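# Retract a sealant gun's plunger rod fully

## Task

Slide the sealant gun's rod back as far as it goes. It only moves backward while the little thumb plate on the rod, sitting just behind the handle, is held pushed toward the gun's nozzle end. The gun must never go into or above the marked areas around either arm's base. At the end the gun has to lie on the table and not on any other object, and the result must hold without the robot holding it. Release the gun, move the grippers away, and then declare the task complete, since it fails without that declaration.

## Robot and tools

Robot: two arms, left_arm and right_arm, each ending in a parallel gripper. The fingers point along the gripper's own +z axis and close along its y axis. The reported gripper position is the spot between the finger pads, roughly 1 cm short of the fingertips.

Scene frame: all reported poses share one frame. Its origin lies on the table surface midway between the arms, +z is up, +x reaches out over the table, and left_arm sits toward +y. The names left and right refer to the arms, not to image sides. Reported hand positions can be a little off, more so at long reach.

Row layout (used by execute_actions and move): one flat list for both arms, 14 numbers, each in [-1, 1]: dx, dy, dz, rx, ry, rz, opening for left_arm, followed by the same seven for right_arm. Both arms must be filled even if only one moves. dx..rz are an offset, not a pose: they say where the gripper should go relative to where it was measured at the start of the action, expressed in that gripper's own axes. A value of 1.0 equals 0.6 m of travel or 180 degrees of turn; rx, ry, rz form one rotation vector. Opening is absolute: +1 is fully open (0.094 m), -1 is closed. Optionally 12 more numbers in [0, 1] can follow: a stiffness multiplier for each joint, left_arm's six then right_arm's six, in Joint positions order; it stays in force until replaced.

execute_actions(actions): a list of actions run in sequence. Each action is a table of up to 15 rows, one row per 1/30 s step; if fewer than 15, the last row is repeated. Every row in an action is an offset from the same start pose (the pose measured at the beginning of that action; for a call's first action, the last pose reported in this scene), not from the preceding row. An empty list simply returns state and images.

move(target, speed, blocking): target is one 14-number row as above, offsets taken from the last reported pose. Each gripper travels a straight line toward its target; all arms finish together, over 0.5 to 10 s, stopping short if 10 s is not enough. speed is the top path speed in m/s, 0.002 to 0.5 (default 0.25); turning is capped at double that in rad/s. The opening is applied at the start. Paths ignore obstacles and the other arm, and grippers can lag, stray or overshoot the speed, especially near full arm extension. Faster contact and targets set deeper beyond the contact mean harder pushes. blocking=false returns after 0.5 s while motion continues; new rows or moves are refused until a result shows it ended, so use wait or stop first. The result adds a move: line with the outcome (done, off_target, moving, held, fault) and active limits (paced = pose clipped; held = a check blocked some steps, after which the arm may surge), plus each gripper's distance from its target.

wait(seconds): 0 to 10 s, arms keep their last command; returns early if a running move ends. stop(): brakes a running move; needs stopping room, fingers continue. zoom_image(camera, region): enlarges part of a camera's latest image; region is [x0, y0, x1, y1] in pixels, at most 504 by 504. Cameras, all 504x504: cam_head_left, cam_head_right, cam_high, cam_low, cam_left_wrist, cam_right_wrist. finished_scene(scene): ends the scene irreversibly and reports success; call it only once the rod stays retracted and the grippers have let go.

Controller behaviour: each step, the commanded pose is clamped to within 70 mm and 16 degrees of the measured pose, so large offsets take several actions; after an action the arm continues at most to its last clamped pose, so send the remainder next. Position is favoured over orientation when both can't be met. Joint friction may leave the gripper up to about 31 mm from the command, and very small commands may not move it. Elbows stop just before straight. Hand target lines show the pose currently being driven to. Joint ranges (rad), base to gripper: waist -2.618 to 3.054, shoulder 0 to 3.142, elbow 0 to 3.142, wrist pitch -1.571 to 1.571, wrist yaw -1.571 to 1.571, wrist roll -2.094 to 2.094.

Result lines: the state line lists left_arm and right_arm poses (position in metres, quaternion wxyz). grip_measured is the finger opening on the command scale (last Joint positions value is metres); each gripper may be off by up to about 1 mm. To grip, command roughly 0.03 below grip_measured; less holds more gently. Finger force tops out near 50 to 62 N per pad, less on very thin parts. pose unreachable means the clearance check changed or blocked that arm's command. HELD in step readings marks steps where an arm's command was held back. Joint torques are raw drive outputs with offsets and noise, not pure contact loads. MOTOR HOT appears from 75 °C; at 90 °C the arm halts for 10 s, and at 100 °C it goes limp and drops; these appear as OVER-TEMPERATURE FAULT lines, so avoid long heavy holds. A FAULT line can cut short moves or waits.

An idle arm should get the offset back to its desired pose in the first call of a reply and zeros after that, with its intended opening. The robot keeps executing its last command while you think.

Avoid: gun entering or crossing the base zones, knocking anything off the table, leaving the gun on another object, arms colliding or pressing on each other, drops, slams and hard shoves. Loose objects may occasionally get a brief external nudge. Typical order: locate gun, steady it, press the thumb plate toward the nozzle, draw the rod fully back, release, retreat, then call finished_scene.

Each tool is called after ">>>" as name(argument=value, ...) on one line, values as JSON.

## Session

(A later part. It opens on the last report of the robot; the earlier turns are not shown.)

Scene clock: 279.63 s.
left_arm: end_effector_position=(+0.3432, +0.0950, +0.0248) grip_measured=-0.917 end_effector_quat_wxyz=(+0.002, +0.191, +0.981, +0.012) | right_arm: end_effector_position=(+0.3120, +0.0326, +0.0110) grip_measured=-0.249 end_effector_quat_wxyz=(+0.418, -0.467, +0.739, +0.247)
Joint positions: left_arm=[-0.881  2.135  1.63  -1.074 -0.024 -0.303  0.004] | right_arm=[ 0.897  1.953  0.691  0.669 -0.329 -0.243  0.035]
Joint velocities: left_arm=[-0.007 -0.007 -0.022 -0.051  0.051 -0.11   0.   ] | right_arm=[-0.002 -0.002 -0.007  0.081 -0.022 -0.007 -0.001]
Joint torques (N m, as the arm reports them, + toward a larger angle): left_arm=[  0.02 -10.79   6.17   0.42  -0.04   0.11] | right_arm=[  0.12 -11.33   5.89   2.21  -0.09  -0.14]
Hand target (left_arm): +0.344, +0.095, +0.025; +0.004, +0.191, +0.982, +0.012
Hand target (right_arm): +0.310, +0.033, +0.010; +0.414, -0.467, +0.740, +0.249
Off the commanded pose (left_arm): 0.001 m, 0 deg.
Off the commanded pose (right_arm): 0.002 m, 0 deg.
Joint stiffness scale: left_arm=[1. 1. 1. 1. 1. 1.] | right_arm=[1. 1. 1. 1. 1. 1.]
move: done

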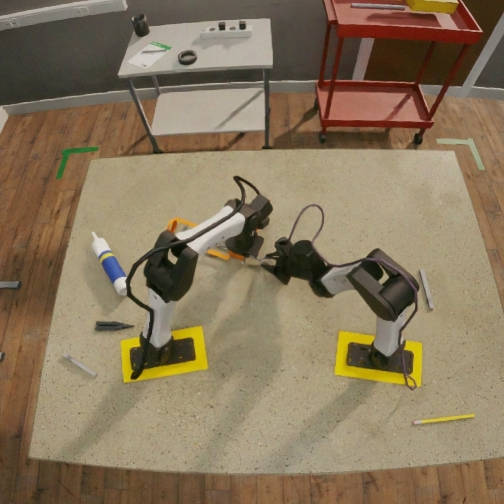

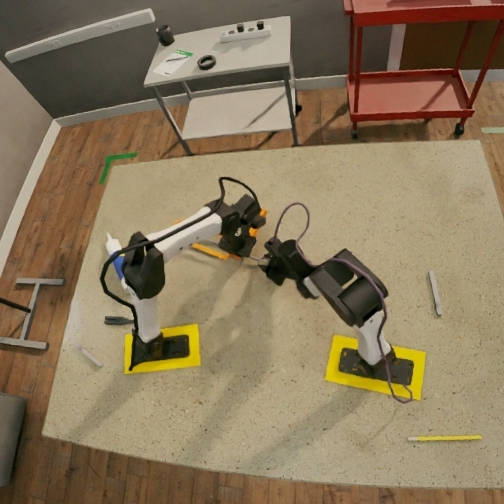

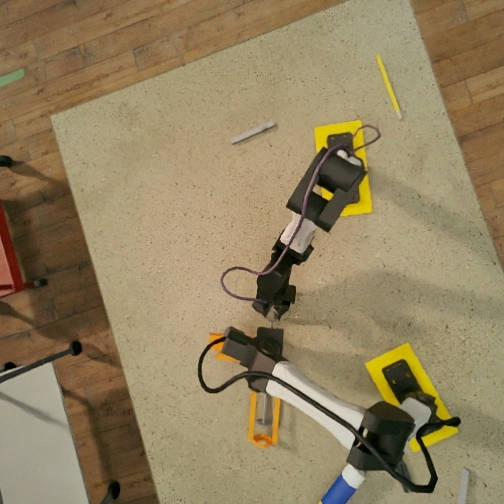

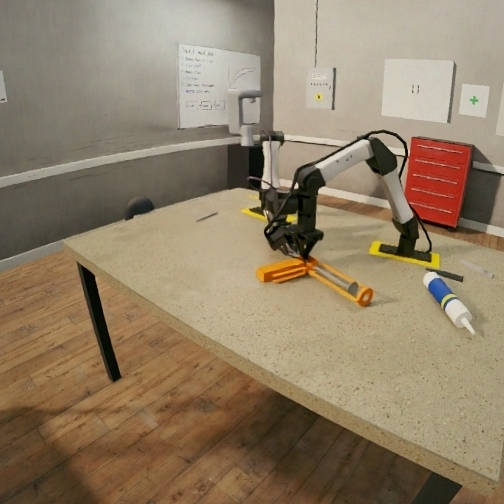

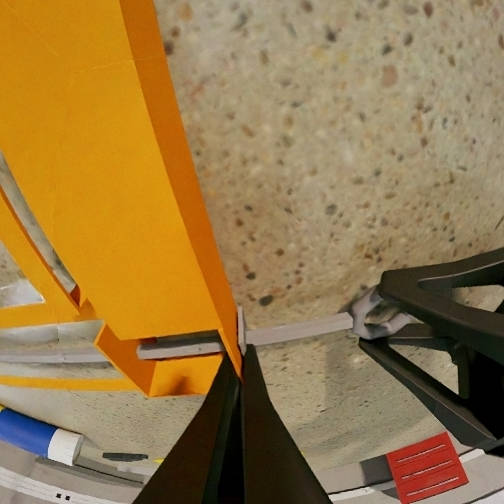

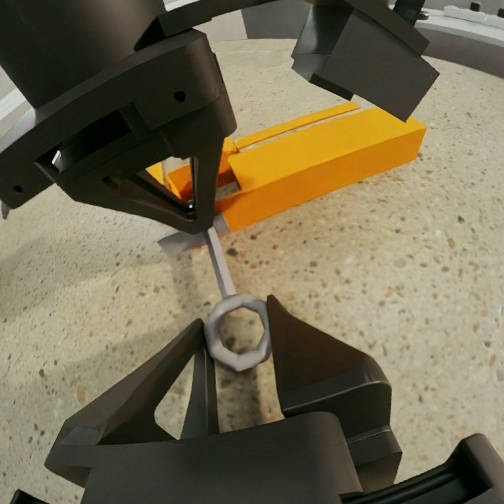

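>>> zoom_image(camera="cam_right_wrist", region=[120, 140, 300, 300])

Region (120, 140, 300, 300) of cam_right_wrist's 504x504 image, scaled by 2.800, with more detail than that image has.

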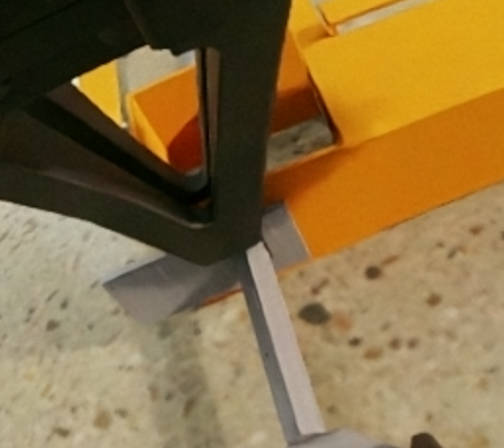

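>>> move(target=[0,0,0,0,0,0,-0.95, 0.088,-0.012,-0.14,0,0,0,-0.32], speed=0.05)

Scene clock: 293.93 s.
left_arm: end_effector_position=(+0.3271, +0.0606, +0.0270) grip_measured=-0.917 end_effector_quat_wxyz=(-0.010, +0.207, +0.977, -0.055) | right_arm: end_effector_position=(+0.2790, -0.0430, +0.0130) grip_measured=-0.249 end_effector_quat_wxyz=(+0.421, -0.469, +0.732, +0.259)
Joint positions: left_arm=[-0.916  2.132  1.63  -1.033  0.106 -0.308  0.004] | right_arm=[ 0.73   1.772  0.4    0.754 -0.492 -0.343  0.035]
Joint velocities: left_arm=[-0.012 -0.022 -0.017 -0.022 -0.007  0.037  0.   ] | right_arm=[-0.007  0.002  0.002  0.037 -0.051 -0.007 -0.   ]
Joint torques (N m, as the arm reports them, + toward a larger angle): left_arm=[  2.12 -10.84   6.25   0.1   -1.12   0.17] | right_arm=[ -2.51 -11.29   1.44   2.16  -0.1   -0.32]
Hand target (left_arm): +0.342, +0.094, +0.026; +0.001, +0.192, +0.981, +0.009
Hand target (right_arm): +0.273, -0.057, +0.009; +0.418, -0.465, +0.739, +0.250
Off the commanded pose (left_arm): 0.038 m, 8 deg.
Off the commanded pose (right_arm): 0.017 m, 2 deg.
Joint stiffness scale: left_arm=[1. 1. 1. 1. 1. 1.] | right_arm=[1. 1. 1. 1. 1. 1.]
move: off_target (left_arm, right_arm)

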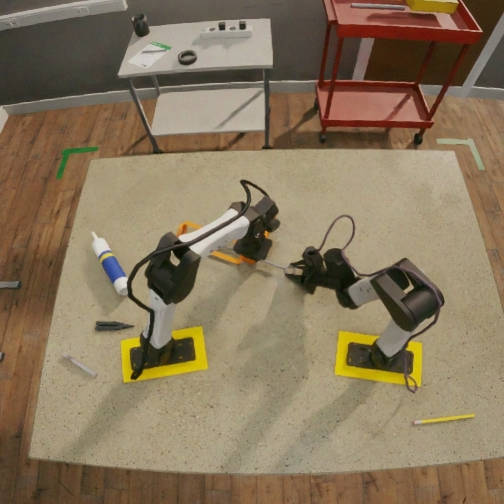

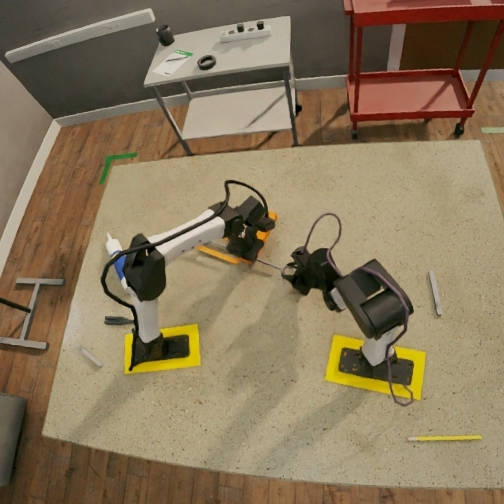

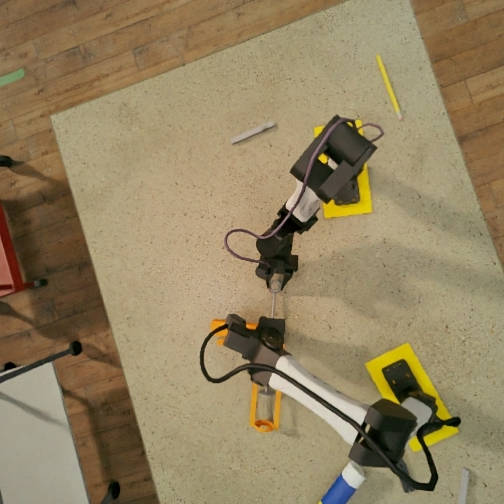

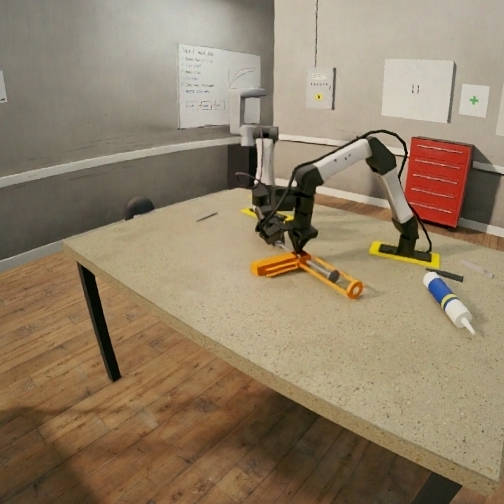

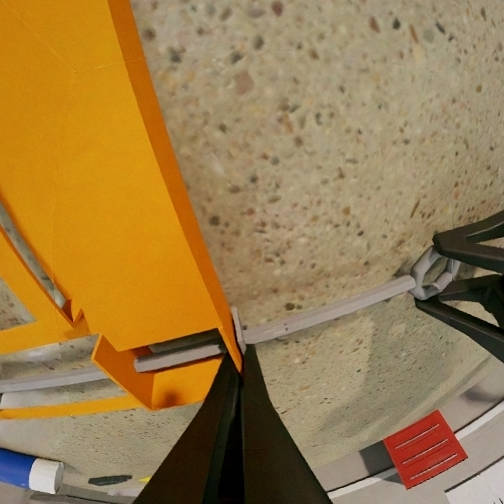

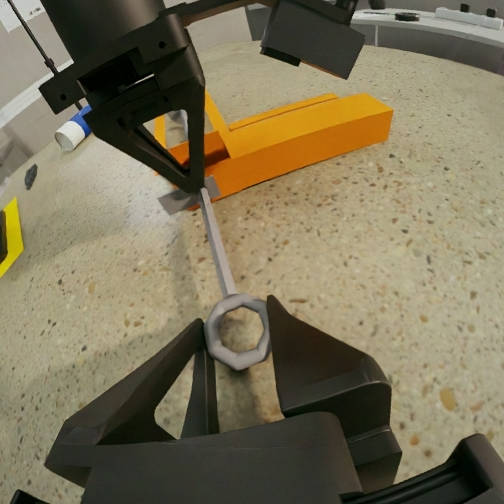

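>>> move(target=[0.003,0.178,-0.017,-0.05,0,-0.01,-0.95, 0.053,-0.007,-0.084,0,0,0,-0.32], speed=0.05)

Scene clock: 309.13 s.
left_arm: end_effector_position=(+0.3580, +0.1122, +0.0305) grip_measured=-0.917 end_effector_quat_wxyz=(-0.000, +0.210, +0.976, -0.056) | right_arm: end_effector_position=(+0.2654, -0.0875, +0.0157) grip_measured=-0.249 end_effector_quat_wxyz=(+0.430, -0.469, +0.724, +0.265)
Joint positions: left_arm=[-0.77   2.09   1.58  -1.021  0.105 -0.155  0.004] | right_arm=[ 0.569  1.675  0.275  0.745 -0.635 -0.448  0.035]
Joint velocities: left_arm=[-0.012  0.007  0.007 -0.022 -0.007 -0.095  0.   ] | right_arm=[-0.007 -0.012 -0.002 -0.066  0.051 -0.007 -0.   ]
Joint torques (N m, as the arm reports them, + toward a larger angle): left_arm=[  3.03 -11.36   4.11   0.2   -1.27   0.25] | right_arm=[-1.76 -9.42  2.08  1.94 -0.19 -0.32]
Hand target (left_arm): +0.367, +0.157, +0.026; +0.001, +0.193, +0.981, +0.019
Hand target (right_arm): +0.257, -0.097, +0.011; +0.422, -0.467, +0.731, +0.262
Off the commanded pose (left_arm): 0.049 m, 9 deg.
Off the commanded pose (right_arm): 0.014 m, 1 deg.
Joint stiffness scale: left_arm=[1. 1. 1. 1. 1. 1.] | right_arm=[1. 1. 1. 1. 1. 1.]
move: off_target (left_arm, right_arm)

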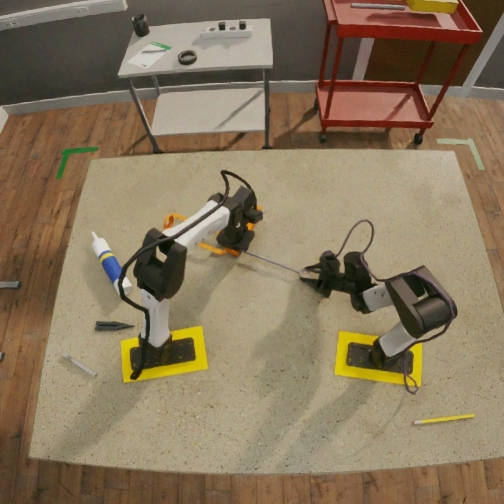

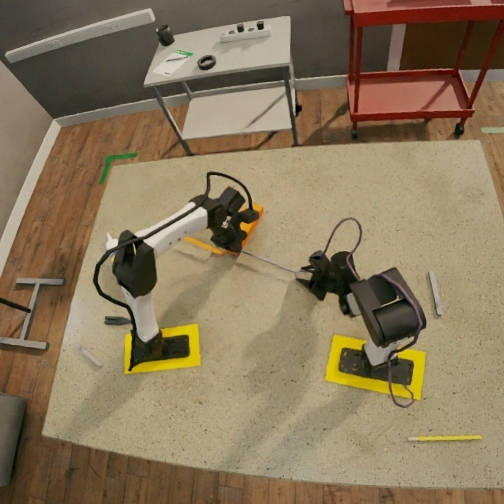

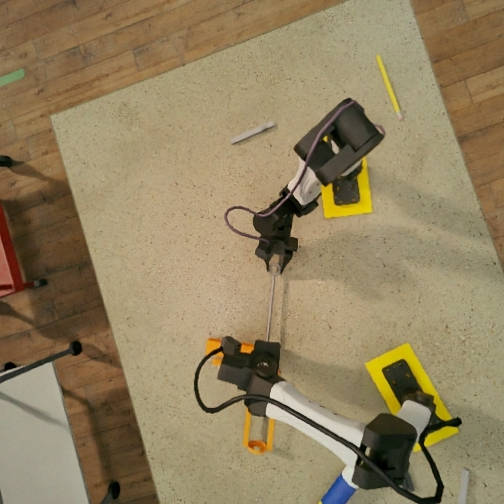

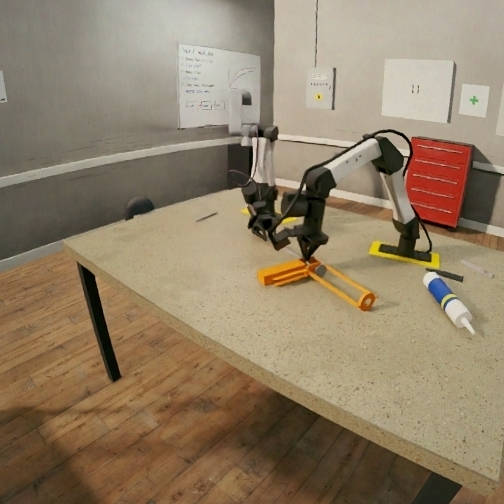

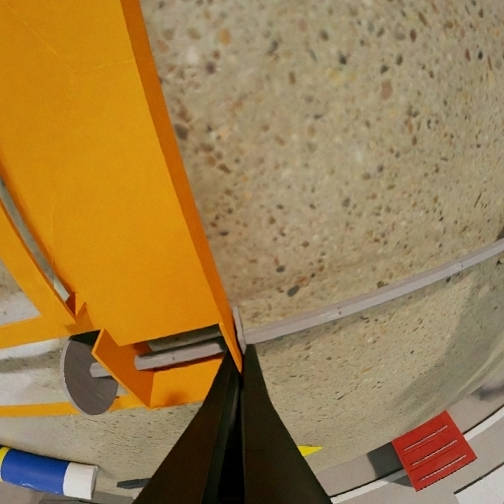

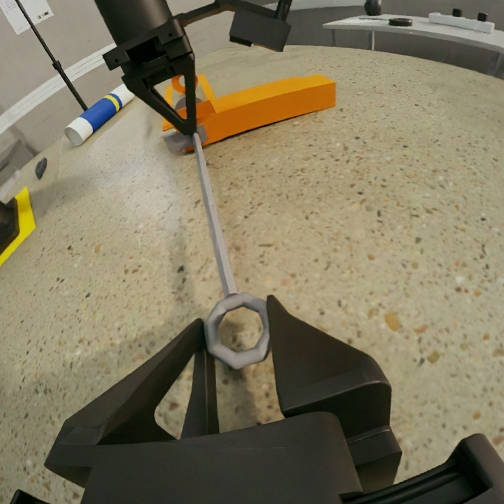

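>>> move(target=[0.0,0.12,-0.005,-0.05,0,-0.01,-0.95, 0.03,-0.004,-0.045,0,0,0,-0.32], speed=0.04)

Scene clock: 314.97 s.
left_arm: end_effector_position=(+0.3659, +0.1208, +0.0325) grip_measured=-0.917 end_effector_quat_wxyz=(+0.000, +0.216, +0.974, -0.074) | right_arm: end_effector_position=(+0.2641, -0.1050, +0.0198) grip_measured=-0.249 end_effector_quat_wxyz=(+0.441, -0.473, +0.713, +0.271)
Joint positions: left_arm=[-0.727  2.087  1.579 -1.016  0.141 -0.1    0.004] | right_arm=[ 0.477  1.647  0.249  0.727 -0.727 -0.52   0.035]
Joint velocities: left_arm=[-0.002 -0.002  0.007  0.037 -0.007  0.007  0.   ] | right_arm=[ 0.037 -0.007  0.002  0.007  0.022 -0.037  0.   ]
Joint torques (N m, as the arm reports them, + toward a larger angle): left_arm=[  4.09 -10.77   4.99   0.29  -1.58   0.38] | right_arm=[-2.69 -9.15  1.55  1.78 -0.22 -0.38]
Hand target (left_arm): +0.384, +0.175, +0.028; +0.010, +0.195, +0.981, +0.016
Hand target (right_arm): +0.254, -0.116, +0.013; +0.431, -0.467, +0.724, +0.268
Off the commanded pose (left_arm): 0.061 m, 11 deg.
Off the commanded pose (right_arm): 0.018 m, 2 deg.
Joint stiffness scale: left_arm=[1. 1. 1. 1. 1. 1.] | right_arm=[1. 1. 1. 1. 1. 1.]
move: off_target (left_arm, right_arm)

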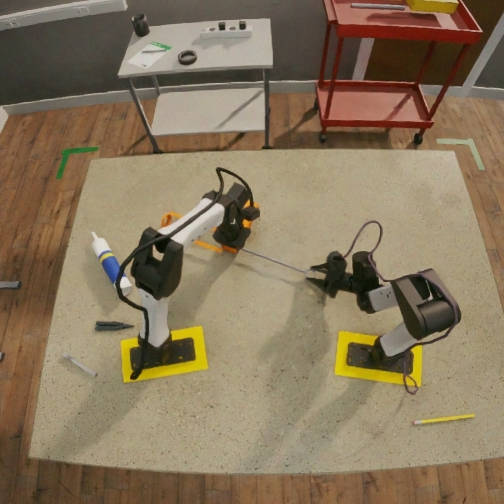

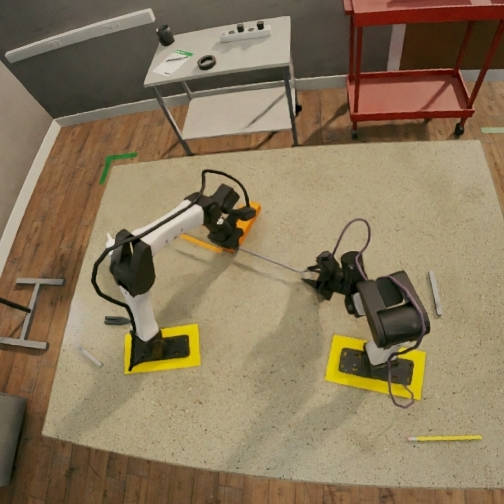

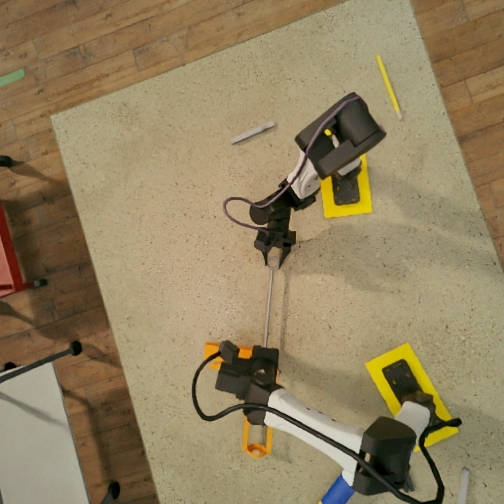

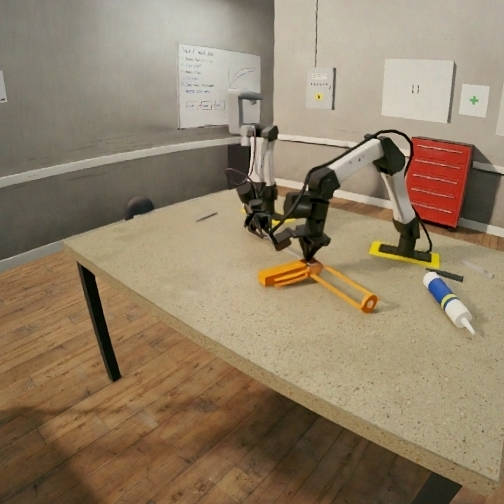

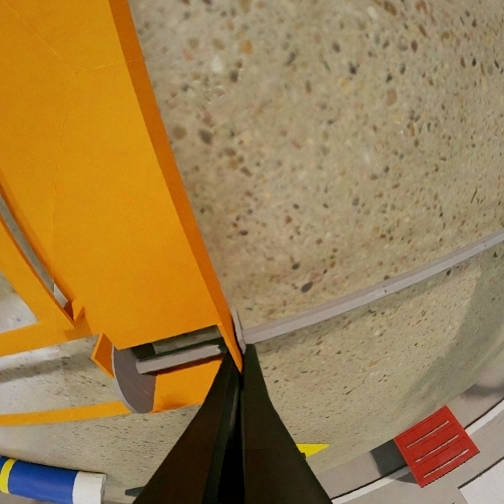

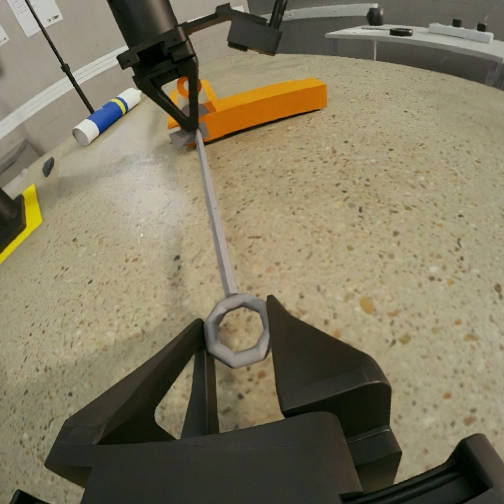

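>>> move(target=[0.0,0.0,0.01,0,0,0,-0.95, 0.01,0,0.006,0,0,0,-0.32], speed=0.03)

>>> move(target=[0.0,0.0,0.0,0,0,0,-0.4, 0,0,0,0,0,0,0.3], speed=0.03)

Scene clock: 320.67 s.
left_arm: end_effector_position=(+0.3648, +0.1182, +0.0306) grip_measured=-0.917 end_effector_quat_wxyz=(-0.003, +0.213, +0.974, -0.079) | right_arm: end_effector_position=(+0.2637, -0.1049, +0.0147) grip_measured=-0.249 end_effector_quat_wxyz=(+0.437, -0.472, +0.716, +0.272)
Joint positions: left_arm=[-0.729  2.093  1.579 -1.013  0.151 -0.109  0.004] | right_arm=[ 0.478  1.677  0.249  0.747 -0.726 -0.518  0.035]
Joint velocities: left_arm=[ 0.012  0.012  0.002 -0.007  0.022  0.066  0.   ] | right_arm=[ 0.017  0.002  0.002  0.081 -0.037  0.022  0.001]
Joint torques (N m, as the arm reports them, + toward a larger angle): left_arm=[  0.02 -10.42   5.25   0.63  -0.02   0.2 ] | right_arm=[ 0.03 -4.54  4.37  2.35 -0.19 -0.19]
Hand target (left_arm): +0.365, +0.120, +0.027; -0.000, +0.216, +0.974, -0.074
Hand target (right_arm): +0.265, -0.105, +0.013; +0.440, -0.473, +0.714, +0.271
Off the commanded pose (left_arm): 0.004 m, 1 deg.
Off the commanded pose (right_arm): 0.002 m, 1 deg.
Joint stiffness scale: left_arm=[1. 1. 1. 1. 1. 1.] | right_arm=[1. 1. 1. 1. 1. 1.]
move: done

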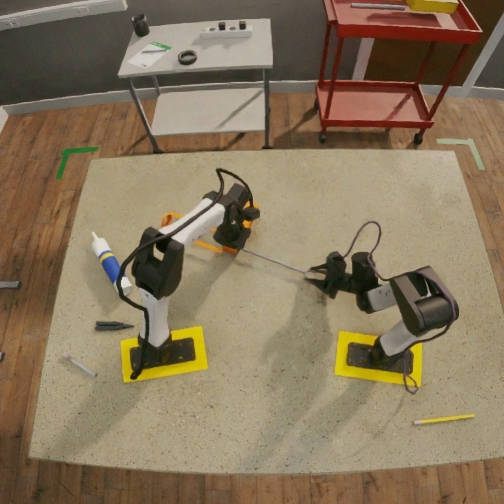

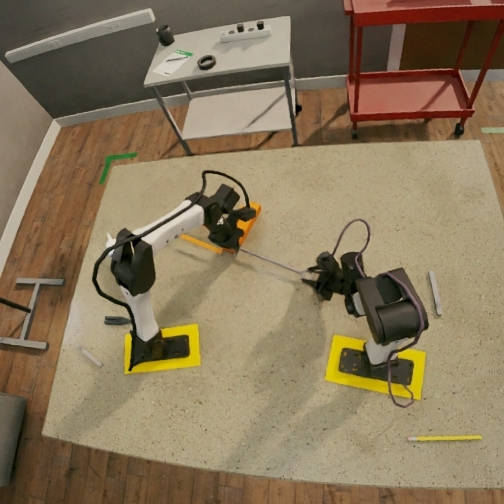

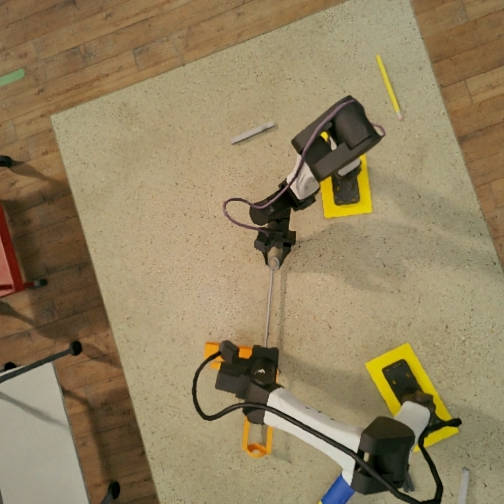

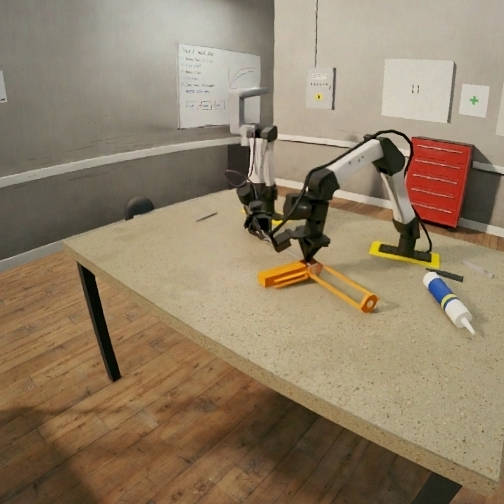

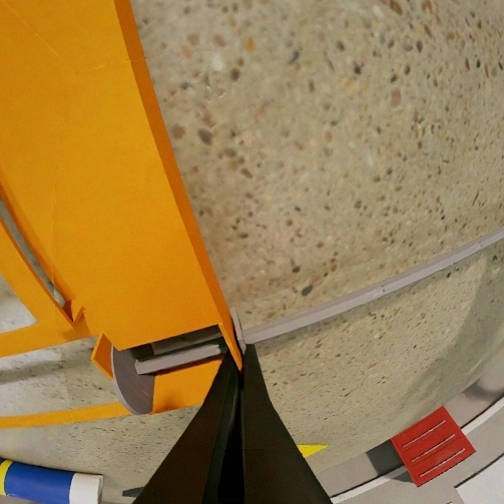

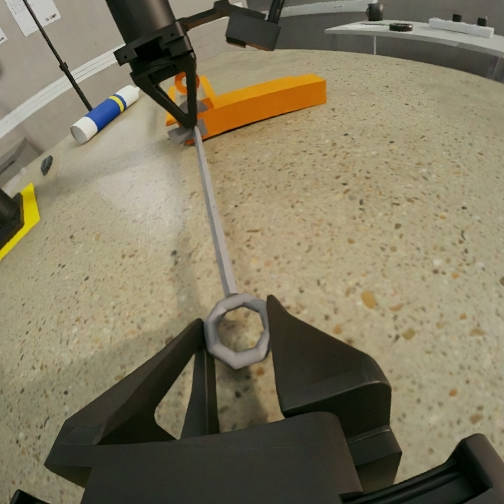

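Scene clock: 321.17 s.
left_arm: end_effector_position=(+0.3640, +0.1170, +0.0309) grip_measured=-0.402 end_effector_quat_wxyz=(-0.004, +0.213, +0.974, -0.083) | right_arm: end_effector_position=(+0.2638, -0.1049, +0.0148) grip_measured=+0.298 end_effector_quat_wxyz=(+0.437, -0.472, +0.716, +0.272)
Joint positions: left_arm=[-0.729  2.093  1.579 -1.013  0.16  -0.11   0.028] | right_arm=[ 0.478  1.677  0.249  0.747 -0.726 -0.518  0.061]
Joint velocities: left_arm=[-0.022 -0.012 -0.002 -0.022 -0.037  0.007 -0.001] | right_arm=[ 0.012 -0.002  0.017 -0.066  0.037 -0.051 -0.001]
Joint torques (N m, as the arm reports them, + toward a larger angle): left_arm=[  0.11 -10.65   6.25   0.51   0.01   0.14] | right_arm=[ 0.   -6.7   4.63  2.01 -0.18 -0.16]
Hand target (left_arm): +0.365, +0.118, +0.031; -0.003, +0.212, +0.974, -0.079
Hand target (right_arm): +0.264, -0.105, +0.015; +0.437, -0.472, +0.716, +0.272
Off the commanded pose (left_arm): 0.002 m, 1 deg.
Off the commanded pose (right_arm): 0.000 m, 0 deg.
Joint stiffness scale: left_arm=[1. 1. 1. 1. 1. 1.] | right_arm=[1. 1. 1. 1. 1. 1.]
move: done

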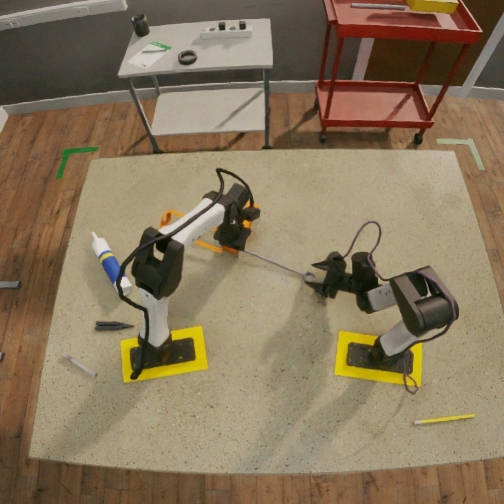

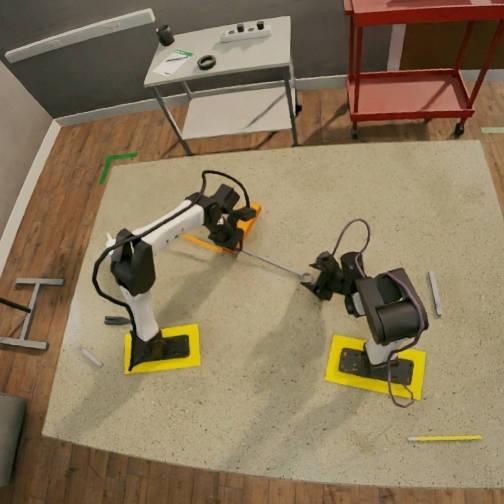

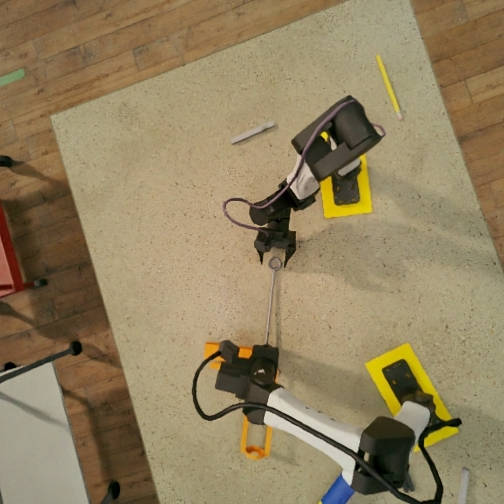

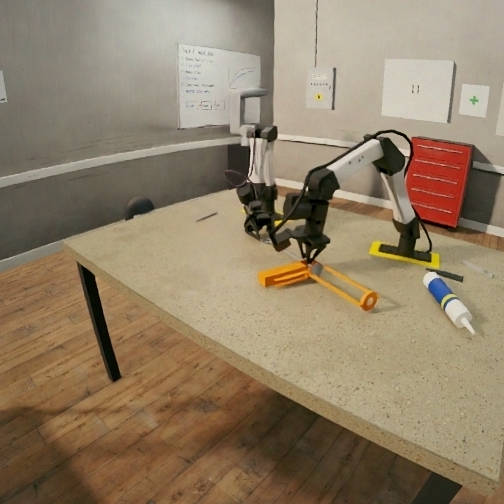

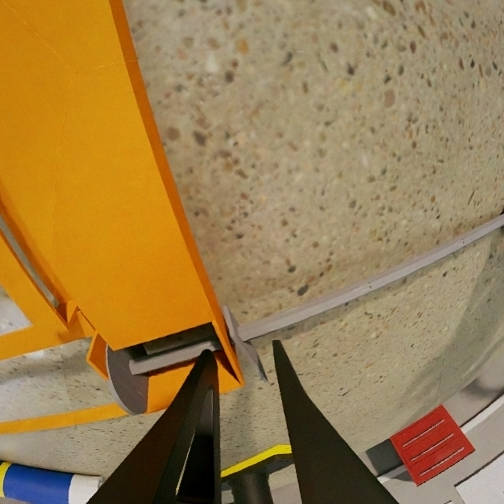

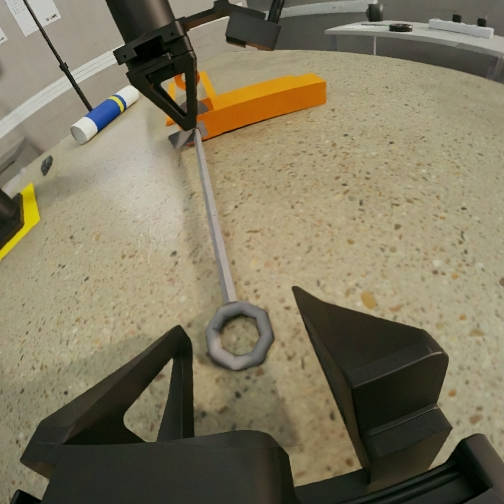

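>>> move(target=[0.0,0.0,-0.17,0,0,0,-0.4, -0.147,0,-0.078,0,0,0,0.3], speed=0.12)

>>> zoom_image(camera="cam_low", region=[230, 210, 390, 320])

Scene clock: 327.70 s.
left_arm: end_effector_position=(+0.3658, +0.1308, +0.1210) grip_measured=-0.402 end_effector_quat_wxyz=(-0.015, +0.215, +0.973, -0.079) | right_arm: end_effector_position=(+0.2588, -0.1049, +0.1063) grip_measured=+0.298 end_effector_quat_wxyz=(+0.436, -0.468, +0.717, +0.276)
Joint positions: left_arm=[-0.697  2.058  1.889 -1.386  0.16  -0.071  0.028] | right_arm=[ 0.482  1.173  0.418  0.081 -0.726 -0.501  0.061]
Joint velocities: left_arm=[ 0.007 -0.002 -0.002  0.022  0.007 -0.022 -0.001] | right_arm=[-0.022  0.007 -0.017 -0.066  0.022  0.051  0.   ]
Joint torques (N m, as the arm reports them, + toward a larger angle): left_arm=[  0.74 -11.16   8.11   0.34   0.1    0.19] | right_arm=[ 0.78 -5.29  9.89  1.73 -0.11 -0.23]
Hand target (left_arm): +0.370, +0.133, +0.131; -0.004, +0.213, +0.974, -0.083
Hand target (right_arm): +0.260, -0.103, +0.112; +0.437, -0.472, +0.716, +0.272
Off the commanded pose (left_arm): 0.011 m, 1 deg.
Off the commanded pose (right_arm): 0.009 m, 1 deg.
Joint stiffness scale: left_arm=[1. 1. 1. 1. 1. 1.] | right_arm=[1. 1. 1. 1. 1. 1.]
move: off_target (left_arm)

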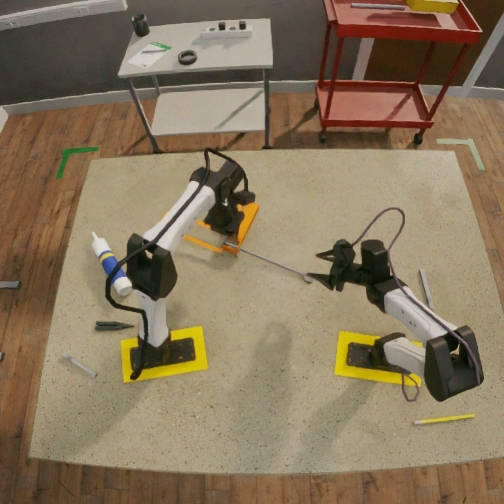

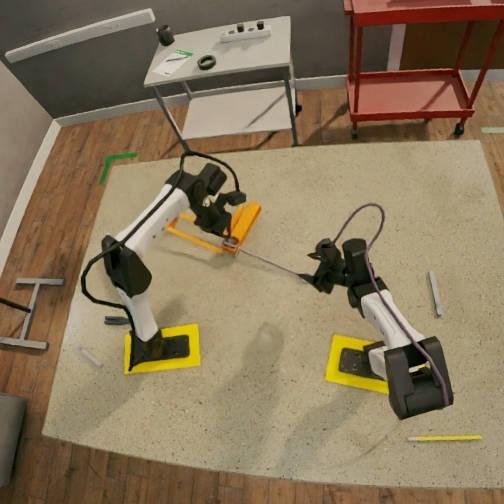

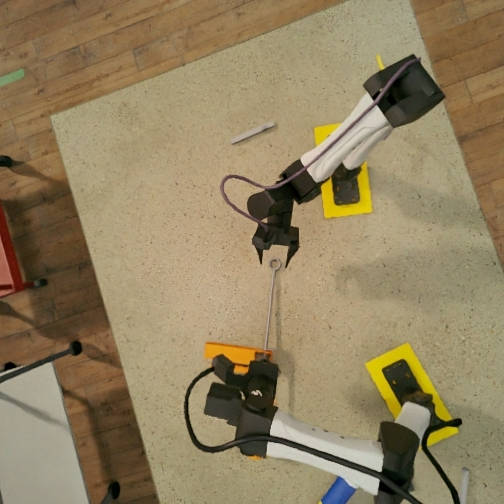

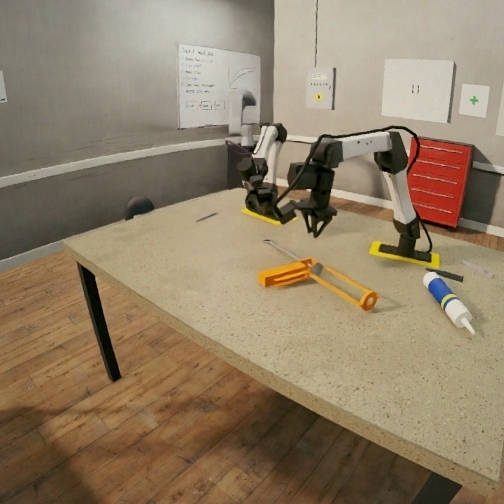

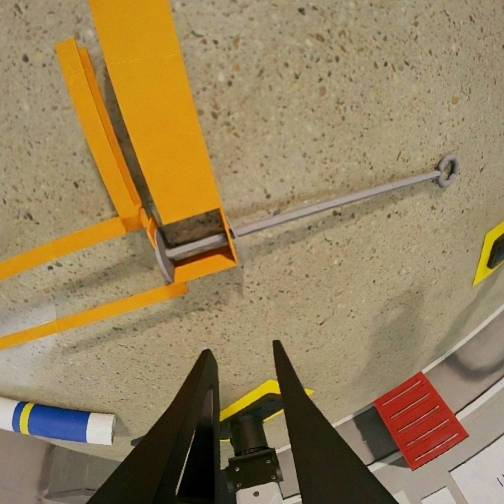

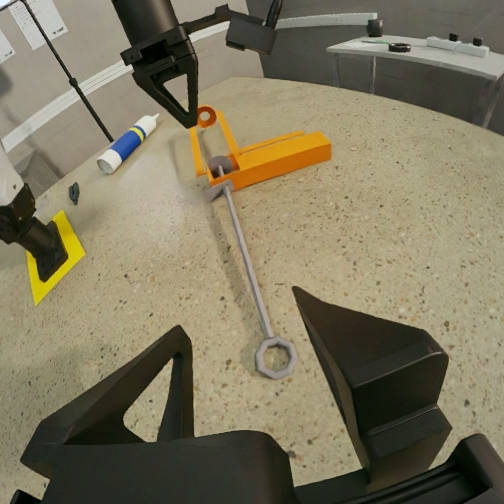

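Region (230, 210, 390, 320) of cam_low's 504x504 image, scaled by 3.150, with more detail than that image has; it fills the top 346 rows of this view, and the rest is white.

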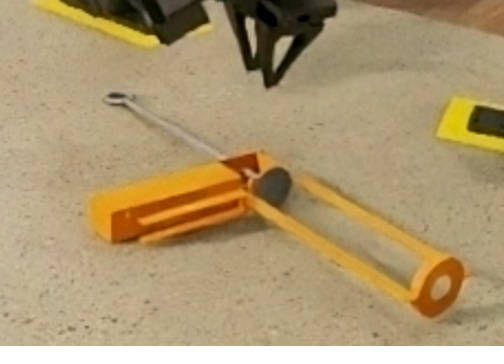

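The rod is fully back and both arms are clear. I am done with scene 1.

>>> finished_scene(scene=1)

The scene is finished: the task was done.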